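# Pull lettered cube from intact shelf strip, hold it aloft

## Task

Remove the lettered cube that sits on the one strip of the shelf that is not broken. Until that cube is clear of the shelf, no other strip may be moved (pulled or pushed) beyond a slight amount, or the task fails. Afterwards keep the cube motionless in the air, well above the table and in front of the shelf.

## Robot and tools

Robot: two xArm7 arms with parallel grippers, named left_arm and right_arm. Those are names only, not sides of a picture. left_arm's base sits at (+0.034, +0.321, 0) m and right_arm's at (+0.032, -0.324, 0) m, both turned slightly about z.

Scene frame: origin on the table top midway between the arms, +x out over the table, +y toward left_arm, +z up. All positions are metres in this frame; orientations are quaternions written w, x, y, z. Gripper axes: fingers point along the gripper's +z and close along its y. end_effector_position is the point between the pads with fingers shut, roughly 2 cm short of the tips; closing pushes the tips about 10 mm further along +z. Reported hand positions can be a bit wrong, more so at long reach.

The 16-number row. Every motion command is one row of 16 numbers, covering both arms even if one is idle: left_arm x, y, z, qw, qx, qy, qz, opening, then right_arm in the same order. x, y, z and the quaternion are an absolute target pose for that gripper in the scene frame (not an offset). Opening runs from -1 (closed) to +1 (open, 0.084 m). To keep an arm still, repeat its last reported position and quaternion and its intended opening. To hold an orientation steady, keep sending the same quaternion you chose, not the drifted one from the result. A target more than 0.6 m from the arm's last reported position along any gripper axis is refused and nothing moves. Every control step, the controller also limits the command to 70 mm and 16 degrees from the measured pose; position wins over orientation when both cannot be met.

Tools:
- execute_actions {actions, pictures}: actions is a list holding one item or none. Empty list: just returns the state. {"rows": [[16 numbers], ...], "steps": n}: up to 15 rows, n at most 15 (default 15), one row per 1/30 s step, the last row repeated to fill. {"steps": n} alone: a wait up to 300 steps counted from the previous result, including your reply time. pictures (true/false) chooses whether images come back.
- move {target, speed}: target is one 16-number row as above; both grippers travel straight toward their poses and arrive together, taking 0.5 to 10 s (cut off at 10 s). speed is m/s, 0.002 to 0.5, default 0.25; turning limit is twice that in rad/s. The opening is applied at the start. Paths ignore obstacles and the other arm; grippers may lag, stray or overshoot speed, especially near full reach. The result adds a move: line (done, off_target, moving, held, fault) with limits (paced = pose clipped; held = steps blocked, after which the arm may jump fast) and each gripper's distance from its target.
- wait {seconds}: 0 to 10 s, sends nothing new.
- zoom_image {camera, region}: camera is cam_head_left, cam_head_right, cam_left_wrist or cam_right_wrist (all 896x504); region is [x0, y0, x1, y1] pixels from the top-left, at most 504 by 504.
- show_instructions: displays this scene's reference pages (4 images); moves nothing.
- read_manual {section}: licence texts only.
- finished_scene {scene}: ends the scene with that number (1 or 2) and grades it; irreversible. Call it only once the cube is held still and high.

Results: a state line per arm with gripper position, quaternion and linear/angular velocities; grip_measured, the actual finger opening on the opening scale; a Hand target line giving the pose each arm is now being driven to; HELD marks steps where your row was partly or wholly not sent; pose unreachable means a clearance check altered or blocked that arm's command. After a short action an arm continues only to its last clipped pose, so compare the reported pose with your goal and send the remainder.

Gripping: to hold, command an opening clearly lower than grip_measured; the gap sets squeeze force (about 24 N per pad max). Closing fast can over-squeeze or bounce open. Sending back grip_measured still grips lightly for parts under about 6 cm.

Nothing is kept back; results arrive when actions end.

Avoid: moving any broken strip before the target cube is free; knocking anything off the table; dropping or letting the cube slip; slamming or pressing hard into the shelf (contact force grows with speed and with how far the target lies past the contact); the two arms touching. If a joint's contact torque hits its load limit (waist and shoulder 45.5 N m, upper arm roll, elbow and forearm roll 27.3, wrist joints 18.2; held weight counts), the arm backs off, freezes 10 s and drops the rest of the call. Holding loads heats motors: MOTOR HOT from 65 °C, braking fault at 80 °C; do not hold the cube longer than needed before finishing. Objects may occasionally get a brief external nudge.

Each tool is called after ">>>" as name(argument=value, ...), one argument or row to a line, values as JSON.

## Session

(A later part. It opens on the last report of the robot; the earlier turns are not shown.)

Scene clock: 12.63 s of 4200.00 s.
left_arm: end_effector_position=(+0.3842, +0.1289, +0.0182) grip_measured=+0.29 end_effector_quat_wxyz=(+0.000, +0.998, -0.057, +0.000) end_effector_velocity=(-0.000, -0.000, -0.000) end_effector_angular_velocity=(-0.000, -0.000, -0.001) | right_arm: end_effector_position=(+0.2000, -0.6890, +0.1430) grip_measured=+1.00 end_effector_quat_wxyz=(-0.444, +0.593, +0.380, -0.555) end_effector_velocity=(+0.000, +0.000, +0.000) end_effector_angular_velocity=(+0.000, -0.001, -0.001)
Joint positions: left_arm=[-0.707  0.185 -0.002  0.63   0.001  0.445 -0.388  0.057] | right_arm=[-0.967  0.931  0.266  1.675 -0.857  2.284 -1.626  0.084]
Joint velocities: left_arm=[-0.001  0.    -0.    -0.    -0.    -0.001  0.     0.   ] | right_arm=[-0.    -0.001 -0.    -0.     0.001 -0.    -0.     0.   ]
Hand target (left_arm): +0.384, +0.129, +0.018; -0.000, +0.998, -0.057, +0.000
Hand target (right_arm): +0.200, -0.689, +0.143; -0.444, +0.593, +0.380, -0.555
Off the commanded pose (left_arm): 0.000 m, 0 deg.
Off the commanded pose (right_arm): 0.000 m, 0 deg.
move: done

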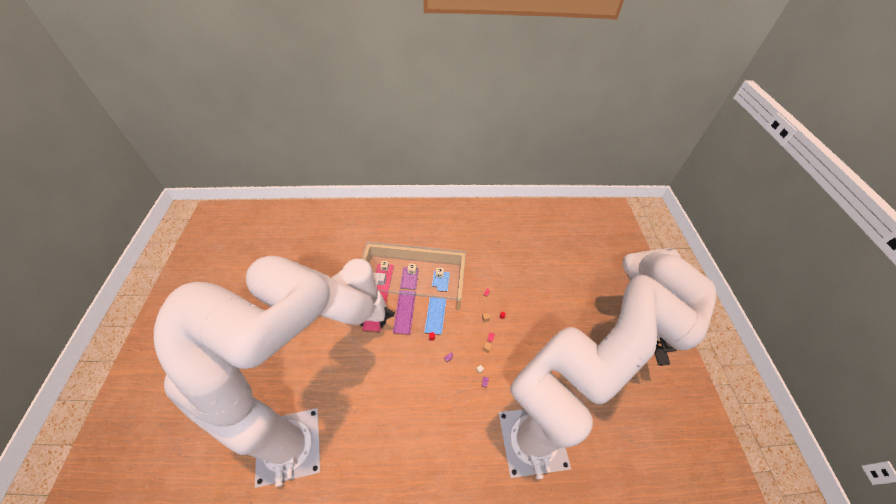

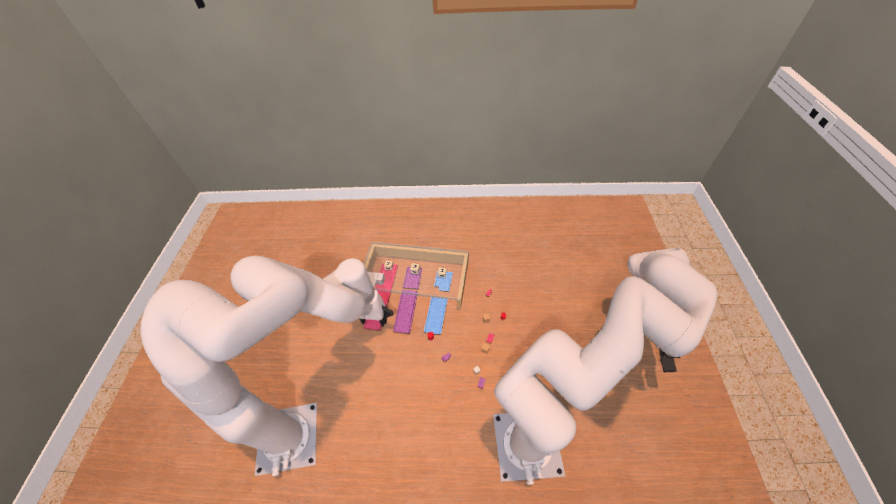

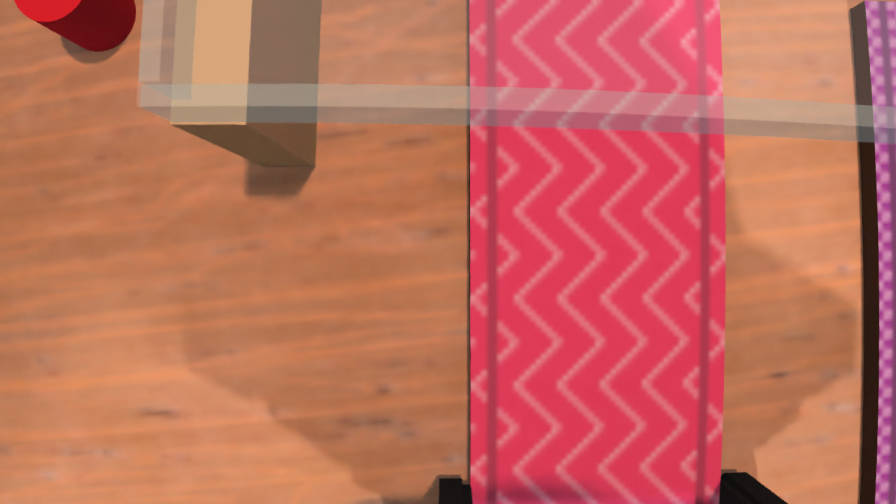

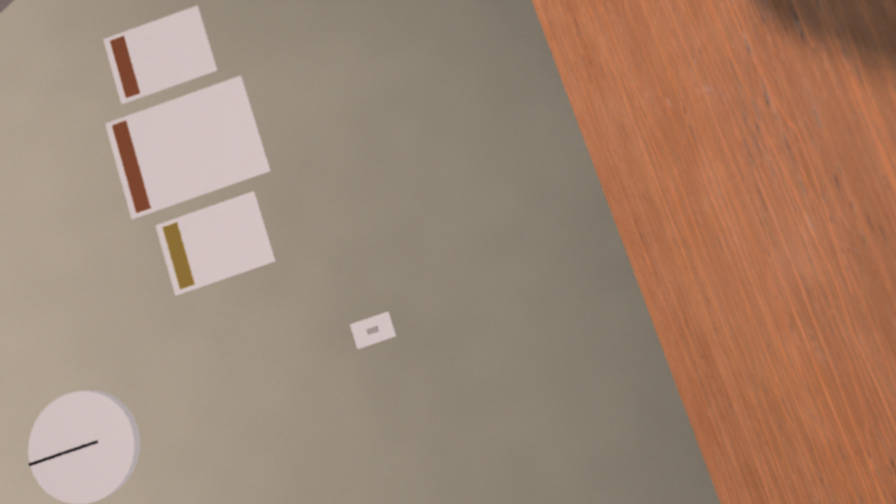

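>>> move(
  target=[0.20,0.150,0.018,0,1,-0.057,0,-0.5, 0.200,-0.689,0.143,-0.444,0.593,0.380,-0.555,1],
  speed=0.06,
)

>>> move(
  target=[0.20,0.150,0.018,0,1,-0.057,0,0.7, 0.200,-0.689,0.143,-0.444,0.593,0.380,-0.555,1],
)

>>> move(
  target=[0.21,0.150,0.07,0,1,0,0,0.7, 0.200,-0.689,0.143,-0.444,0.593,0.380,-0.555,1],
  speed=0.1,
)

>>> move(
  target=[0.335,0.11,0.12,0,1,0,0,0.7, 0.200,-0.689,0.143,-0.444,0.593,0.380,-0.555,1],
)

Scene clock: 19.37 s of 4200.00 s.
left_arm: end_effector_position=(+0.2000, +0.1505, +0.0180) grip_measured=+0.29 end_effector_quat_wxyz=(-0.001, +0.998, -0.057, -0.000) end_effector_velocity=(-0.001, +0.000, +0.000) end_effector_angular_velocity=(-0.001, +0.000, +0.002) | right_arm: end_effector_position=(+0.2000, -0.6890, +0.1430) grip_measured=+1.00 end_effector_quat_wxyz=(-0.444, +0.593, +0.380, -0.555) end_effector_velocity=(+0.001, +0.000, +0.000) end_effector_angular_velocity=(-0.000, -0.001, +0.001)
Joint positions: left_arm=[-0.901 -0.283 -0.144  0.078 -0.111  0.363 -0.614  0.057] | right_arm=[-0.967  0.931  0.266  1.675 -0.857  2.284 -1.626  0.084]
Joint velocities: left_arm=[-0.003 -0.005 -0.001 -0.002 -0.003  0.002 -0.002 -0.   ] | right_arm=[ 0.001 -0.001 -0.     0.     0.001 -0.    -0.    -0.   ]
Hand target (left_arm): +0.200, +0.150, +0.018; -0.000, +0.998, -0.057, +0.000
Hand target (right_arm): +0.200, -0.689, +0.143; -0.444, +0.593, +0.380, -0.555
Off the commanded pose (left_arm): 0.001 m, 0 deg.
Off the commanded pose (right_arm): 0.000 m, 0 deg.
After step 90, 0.30 s passed at rest.
move: done

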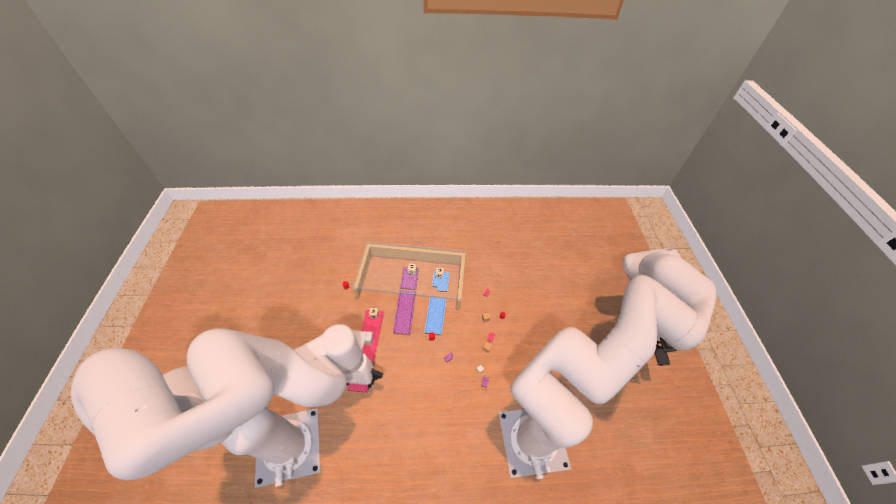

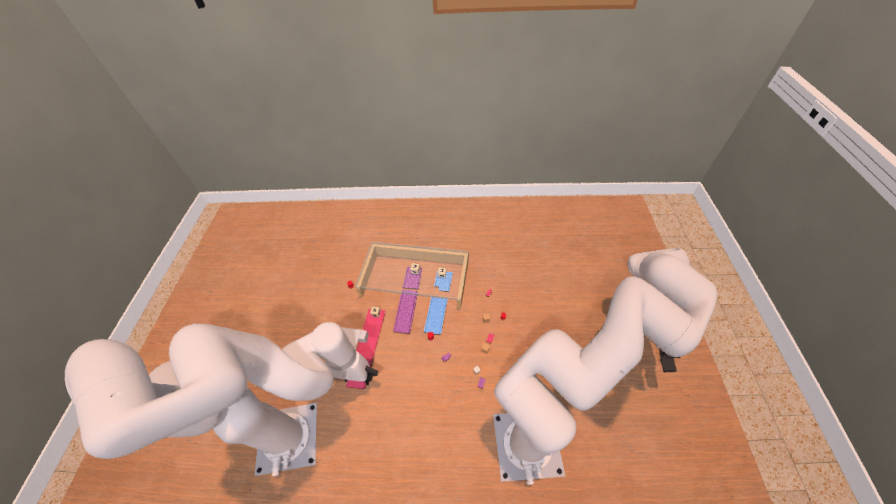

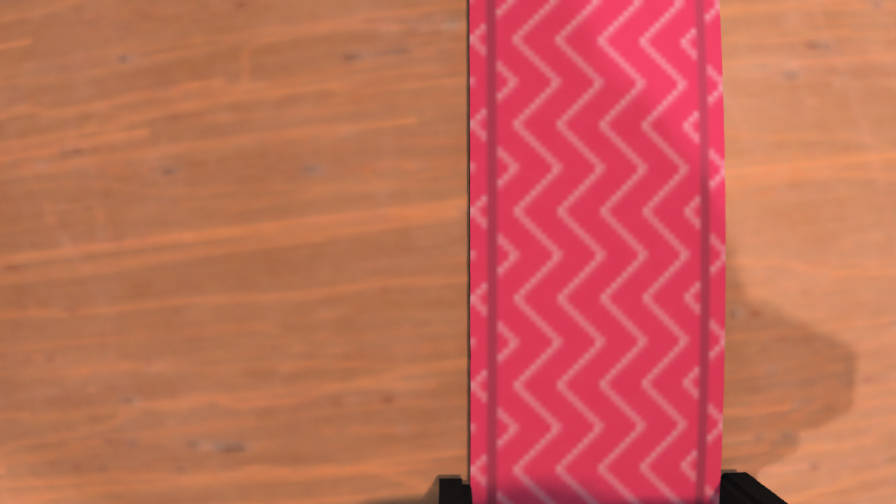

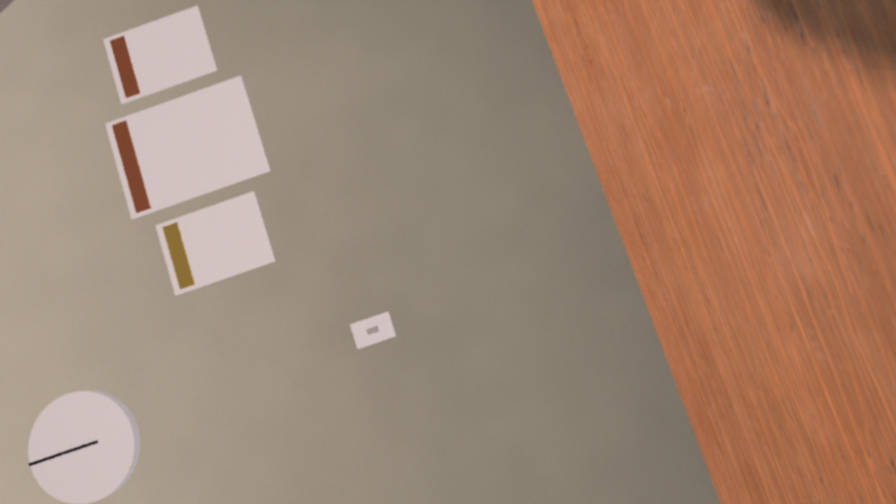

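Scene clock: 20.07 s of 4200.00 s.
left_arm: end_effector_position=(+0.2000, +0.1500, +0.0180) grip_measured=+0.70 end_effector_quat_wxyz=(-0.000, +0.998, -0.057, -0.000) end_effector_velocity=(+0.000, -0.000, +0.000) end_effector_angular_velocity=(-0.000, -0.000, +0.001) | right_arm: end_effector_position=(+0.2000, -0.6890, +0.1430) grip_measured=+1.00 end_effector_quat_wxyz=(-0.444, +0.593, +0.380, -0.555) end_effector_velocity=(+0.000, +0.000, -0.000) end_effector_angular_velocity=(+0.000, +0.000, +0.001)
Joint positions: left_arm=[-0.903 -0.283 -0.144  0.078 -0.114  0.36  -0.613  0.073] | right_arm=[-0.967  0.931  0.266  1.675 -0.857  2.284 -1.626  0.084]
Joint velocities: left_arm=[ 0.001 -0.    -0.     0.    -0.    -0.    -0.    -0.   ] | right_arm=[ 0.001  0.    -0.     0.     0.     0.    -0.    -0.   ]
Hand target (left_arm): +0.200, +0.150, +0.018; -0.000, +0.998, -0.057, +0.000
Hand target (right_arm): +0.200, -0.689, +0.143; -0.444, +0.593, +0.380, -0.555
Off the commanded pose (left_arm): 0.000 m, 0 deg.
Off the commanded pose (right_arm): 0.000 m, 0 deg.
move: done

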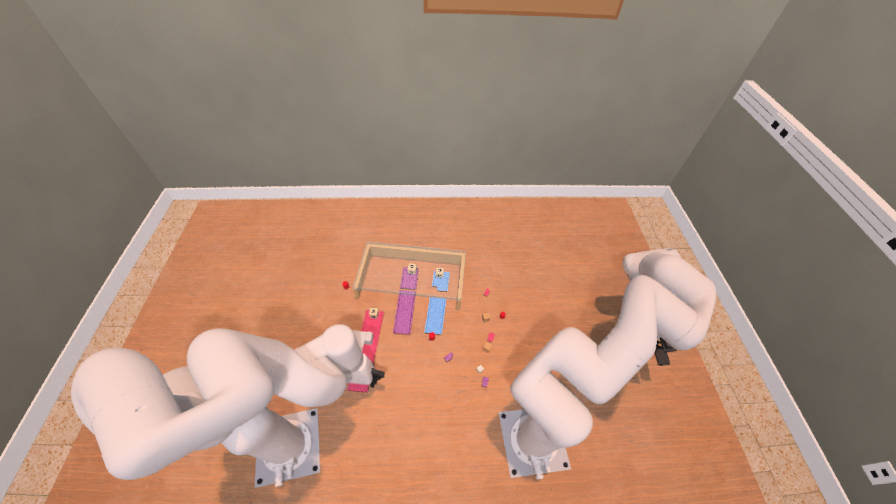

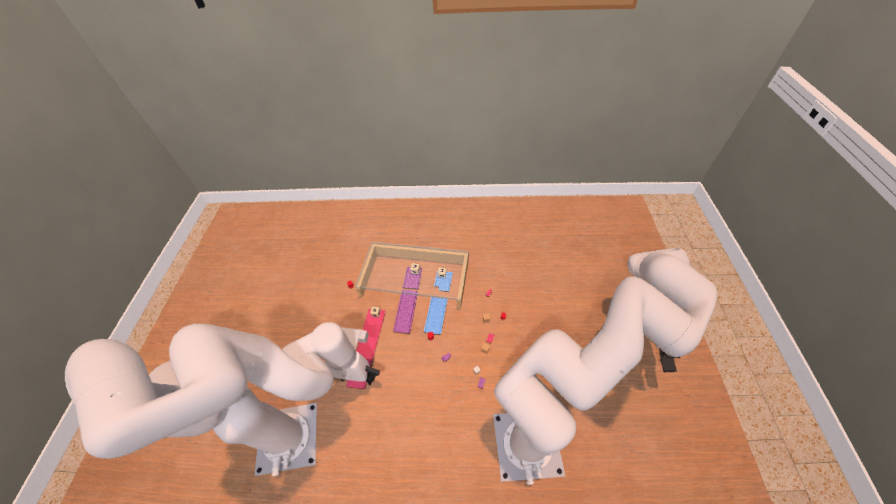

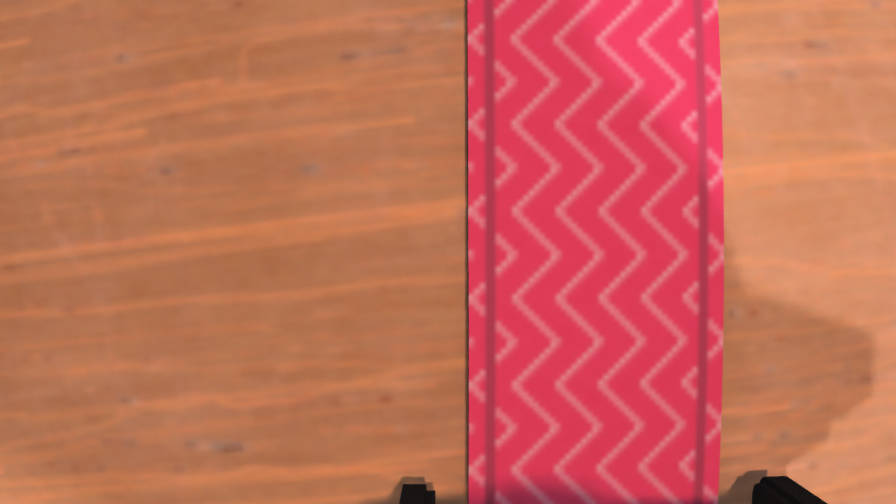

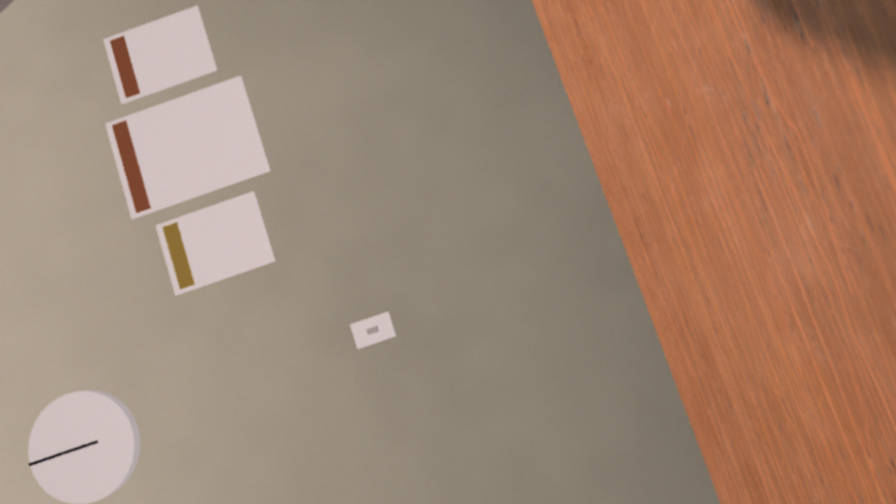

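Scene clock: 21.03 s of 4200.00 s.
left_arm: end_effector_position=(+0.2098, +0.1497, +0.0695) grip_measured=+0.70 end_effector_quat_wxyz=(+0.000, +1.000, -0.000, -0.001) end_effector_velocity=(+0.000, +0.000, +0.002) end_effector_angular_velocity=(+0.001, -0.001, +0.001) | right_arm: end_effector_position=(+0.2000, -0.6890, +0.1430) grip_measured=+1.00 end_effector_quat_wxyz=(-0.444, +0.593, +0.380, -0.555) end_effector_velocity=(-0.000, +0.000, -0.001) end_effector_angular_velocity=(+0.002, +0.002, +0.001)
Joint positions: left_arm=[-0.874 -0.52  -0.135  0.131 -0.113  0.65  -0.693  0.073] | right_arm=[-0.967  0.931  0.266  1.675 -0.857  2.284 -1.626  0.084]
Joint velocities: left_arm=[ 0.001 -0.007  0.     0.002  0.002  0.009 -0.002 -0.   ] | right_arm=[ 0.     0.002  0.    -0.    -0.001  0.    -0.001  0.   ]
Hand target (left_arm): +0.210, +0.150, +0.070; +0.000, +1.000, -0.000, -0.000
Hand target (right_arm): +0.200, -0.689, +0.143; -0.444, +0.593, +0.380, -0.555
Off the commanded pose (left_arm): 0.001 m, 0 deg.
Off the commanded pose (right_arm): 0.000 m, 0 deg.
move: done

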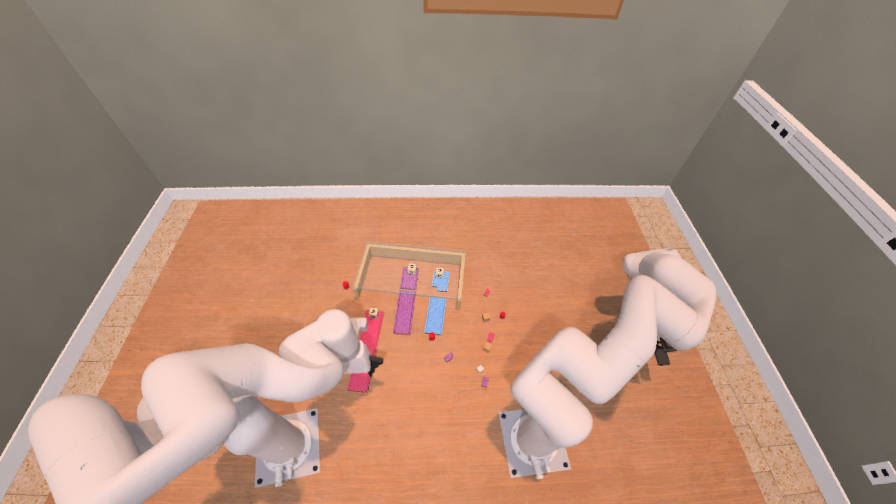

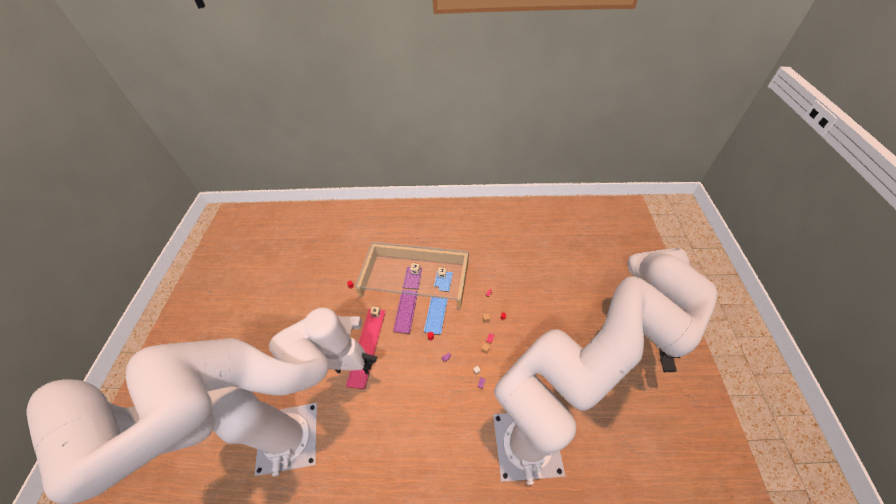

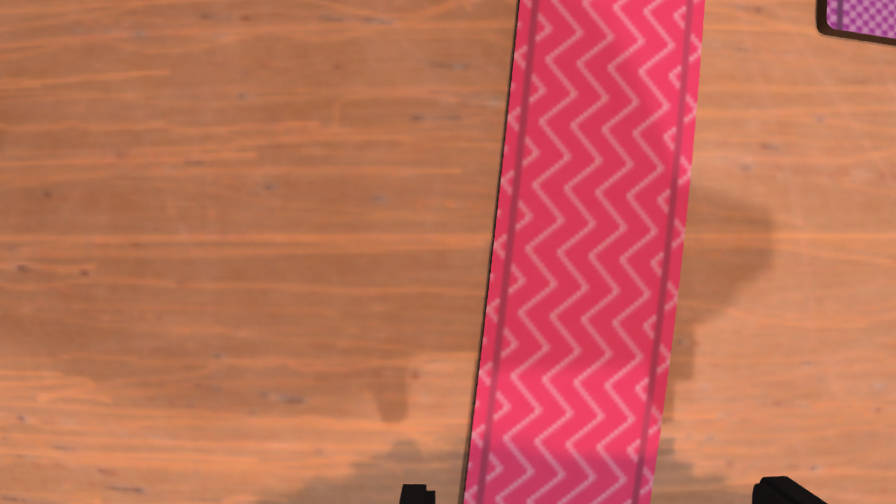

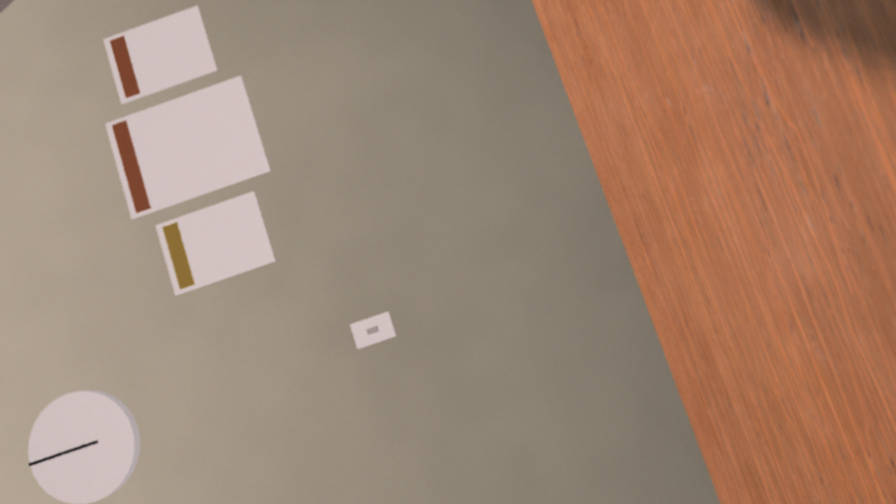

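Scene clock: 22.07 s of 4200.00 s.
left_arm: end_effector_position=(+0.3345, +0.1100, +0.1195) grip_measured=+0.70 end_effector_quat_wxyz=(+0.000, +1.000, -0.000, -0.000) end_effector_velocity=(+0.004, -0.001, +0.002) end_effector_angular_velocity=(-0.003, -0.004, +0.002) | right_arm: end_effector_position=(+0.2000, -0.6890, +0.1430) grip_measured=+1.00 end_effector_quat_wxyz=(-0.444, +0.593, +0.380, -0.555) end_effector_velocity=(+0.000, +0.000, +0.000) end_effector_angular_velocity=(+0.001, -0.000, +0.000)
Joint positions: left_arm=[-0.758 -0.185 -0.062  0.58  -0.017  0.765 -0.598  0.073] | right_arm=[-0.967  0.931  0.266  1.675 -0.857  2.284 -1.626  0.084]
Joint velocities: left_arm=[0.002 0.005 0.001 0.011 0.001 0.001 0.001 0.   ] | right_arm=[ 0.001 -0.     0.     0.     0.     0.    -0.001  0.   ]
Hand target (left_arm): +0.335, +0.110, +0.120; +0.000, +1.000, -0.000, -0.000
Hand target (right_arm): +0.200, -0.689, +0.143; -0.444, +0.593, +0.380, -0.555
Off the commanded pose (left_arm): 0.001 m, 0 deg.
Off the commanded pose (right_arm): 0.000 m, 0 deg.
move: done

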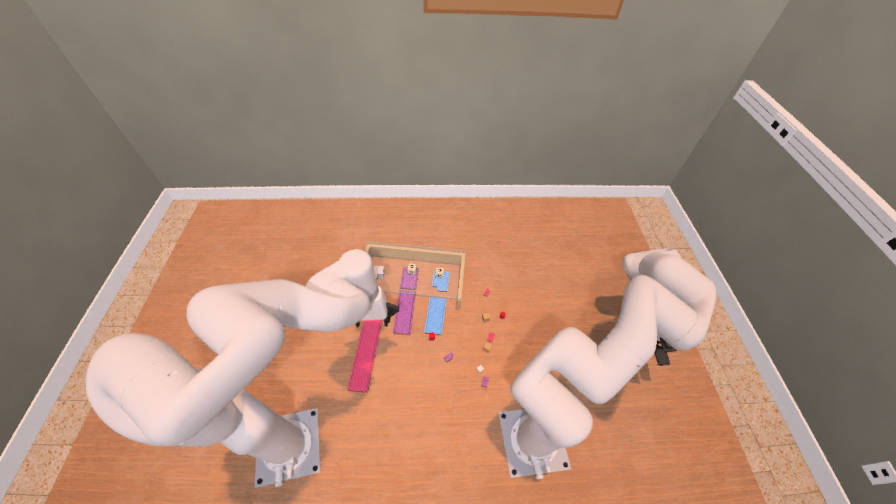

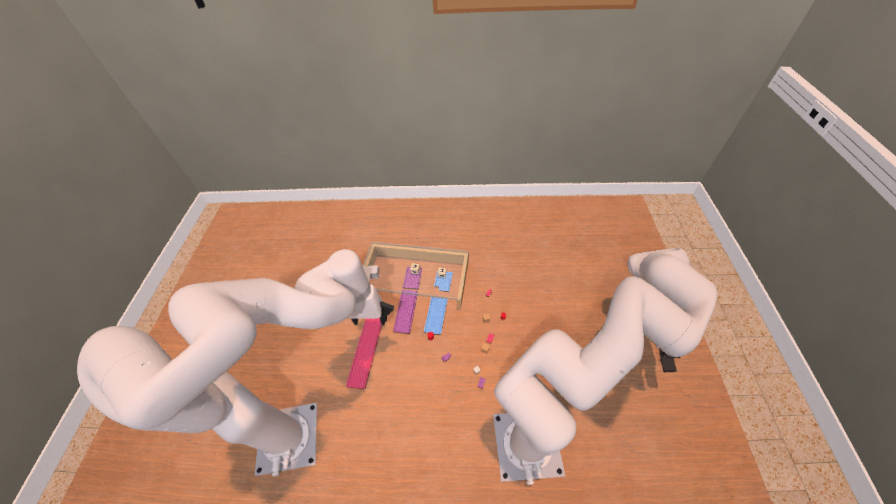

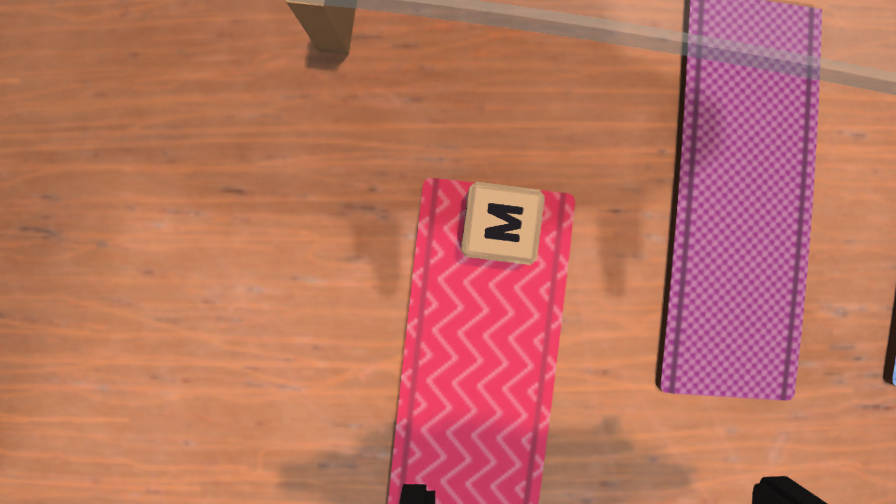

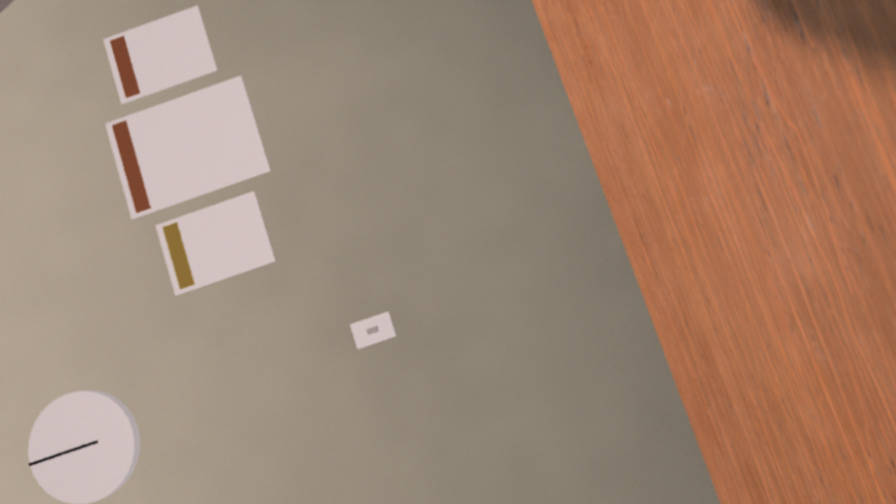

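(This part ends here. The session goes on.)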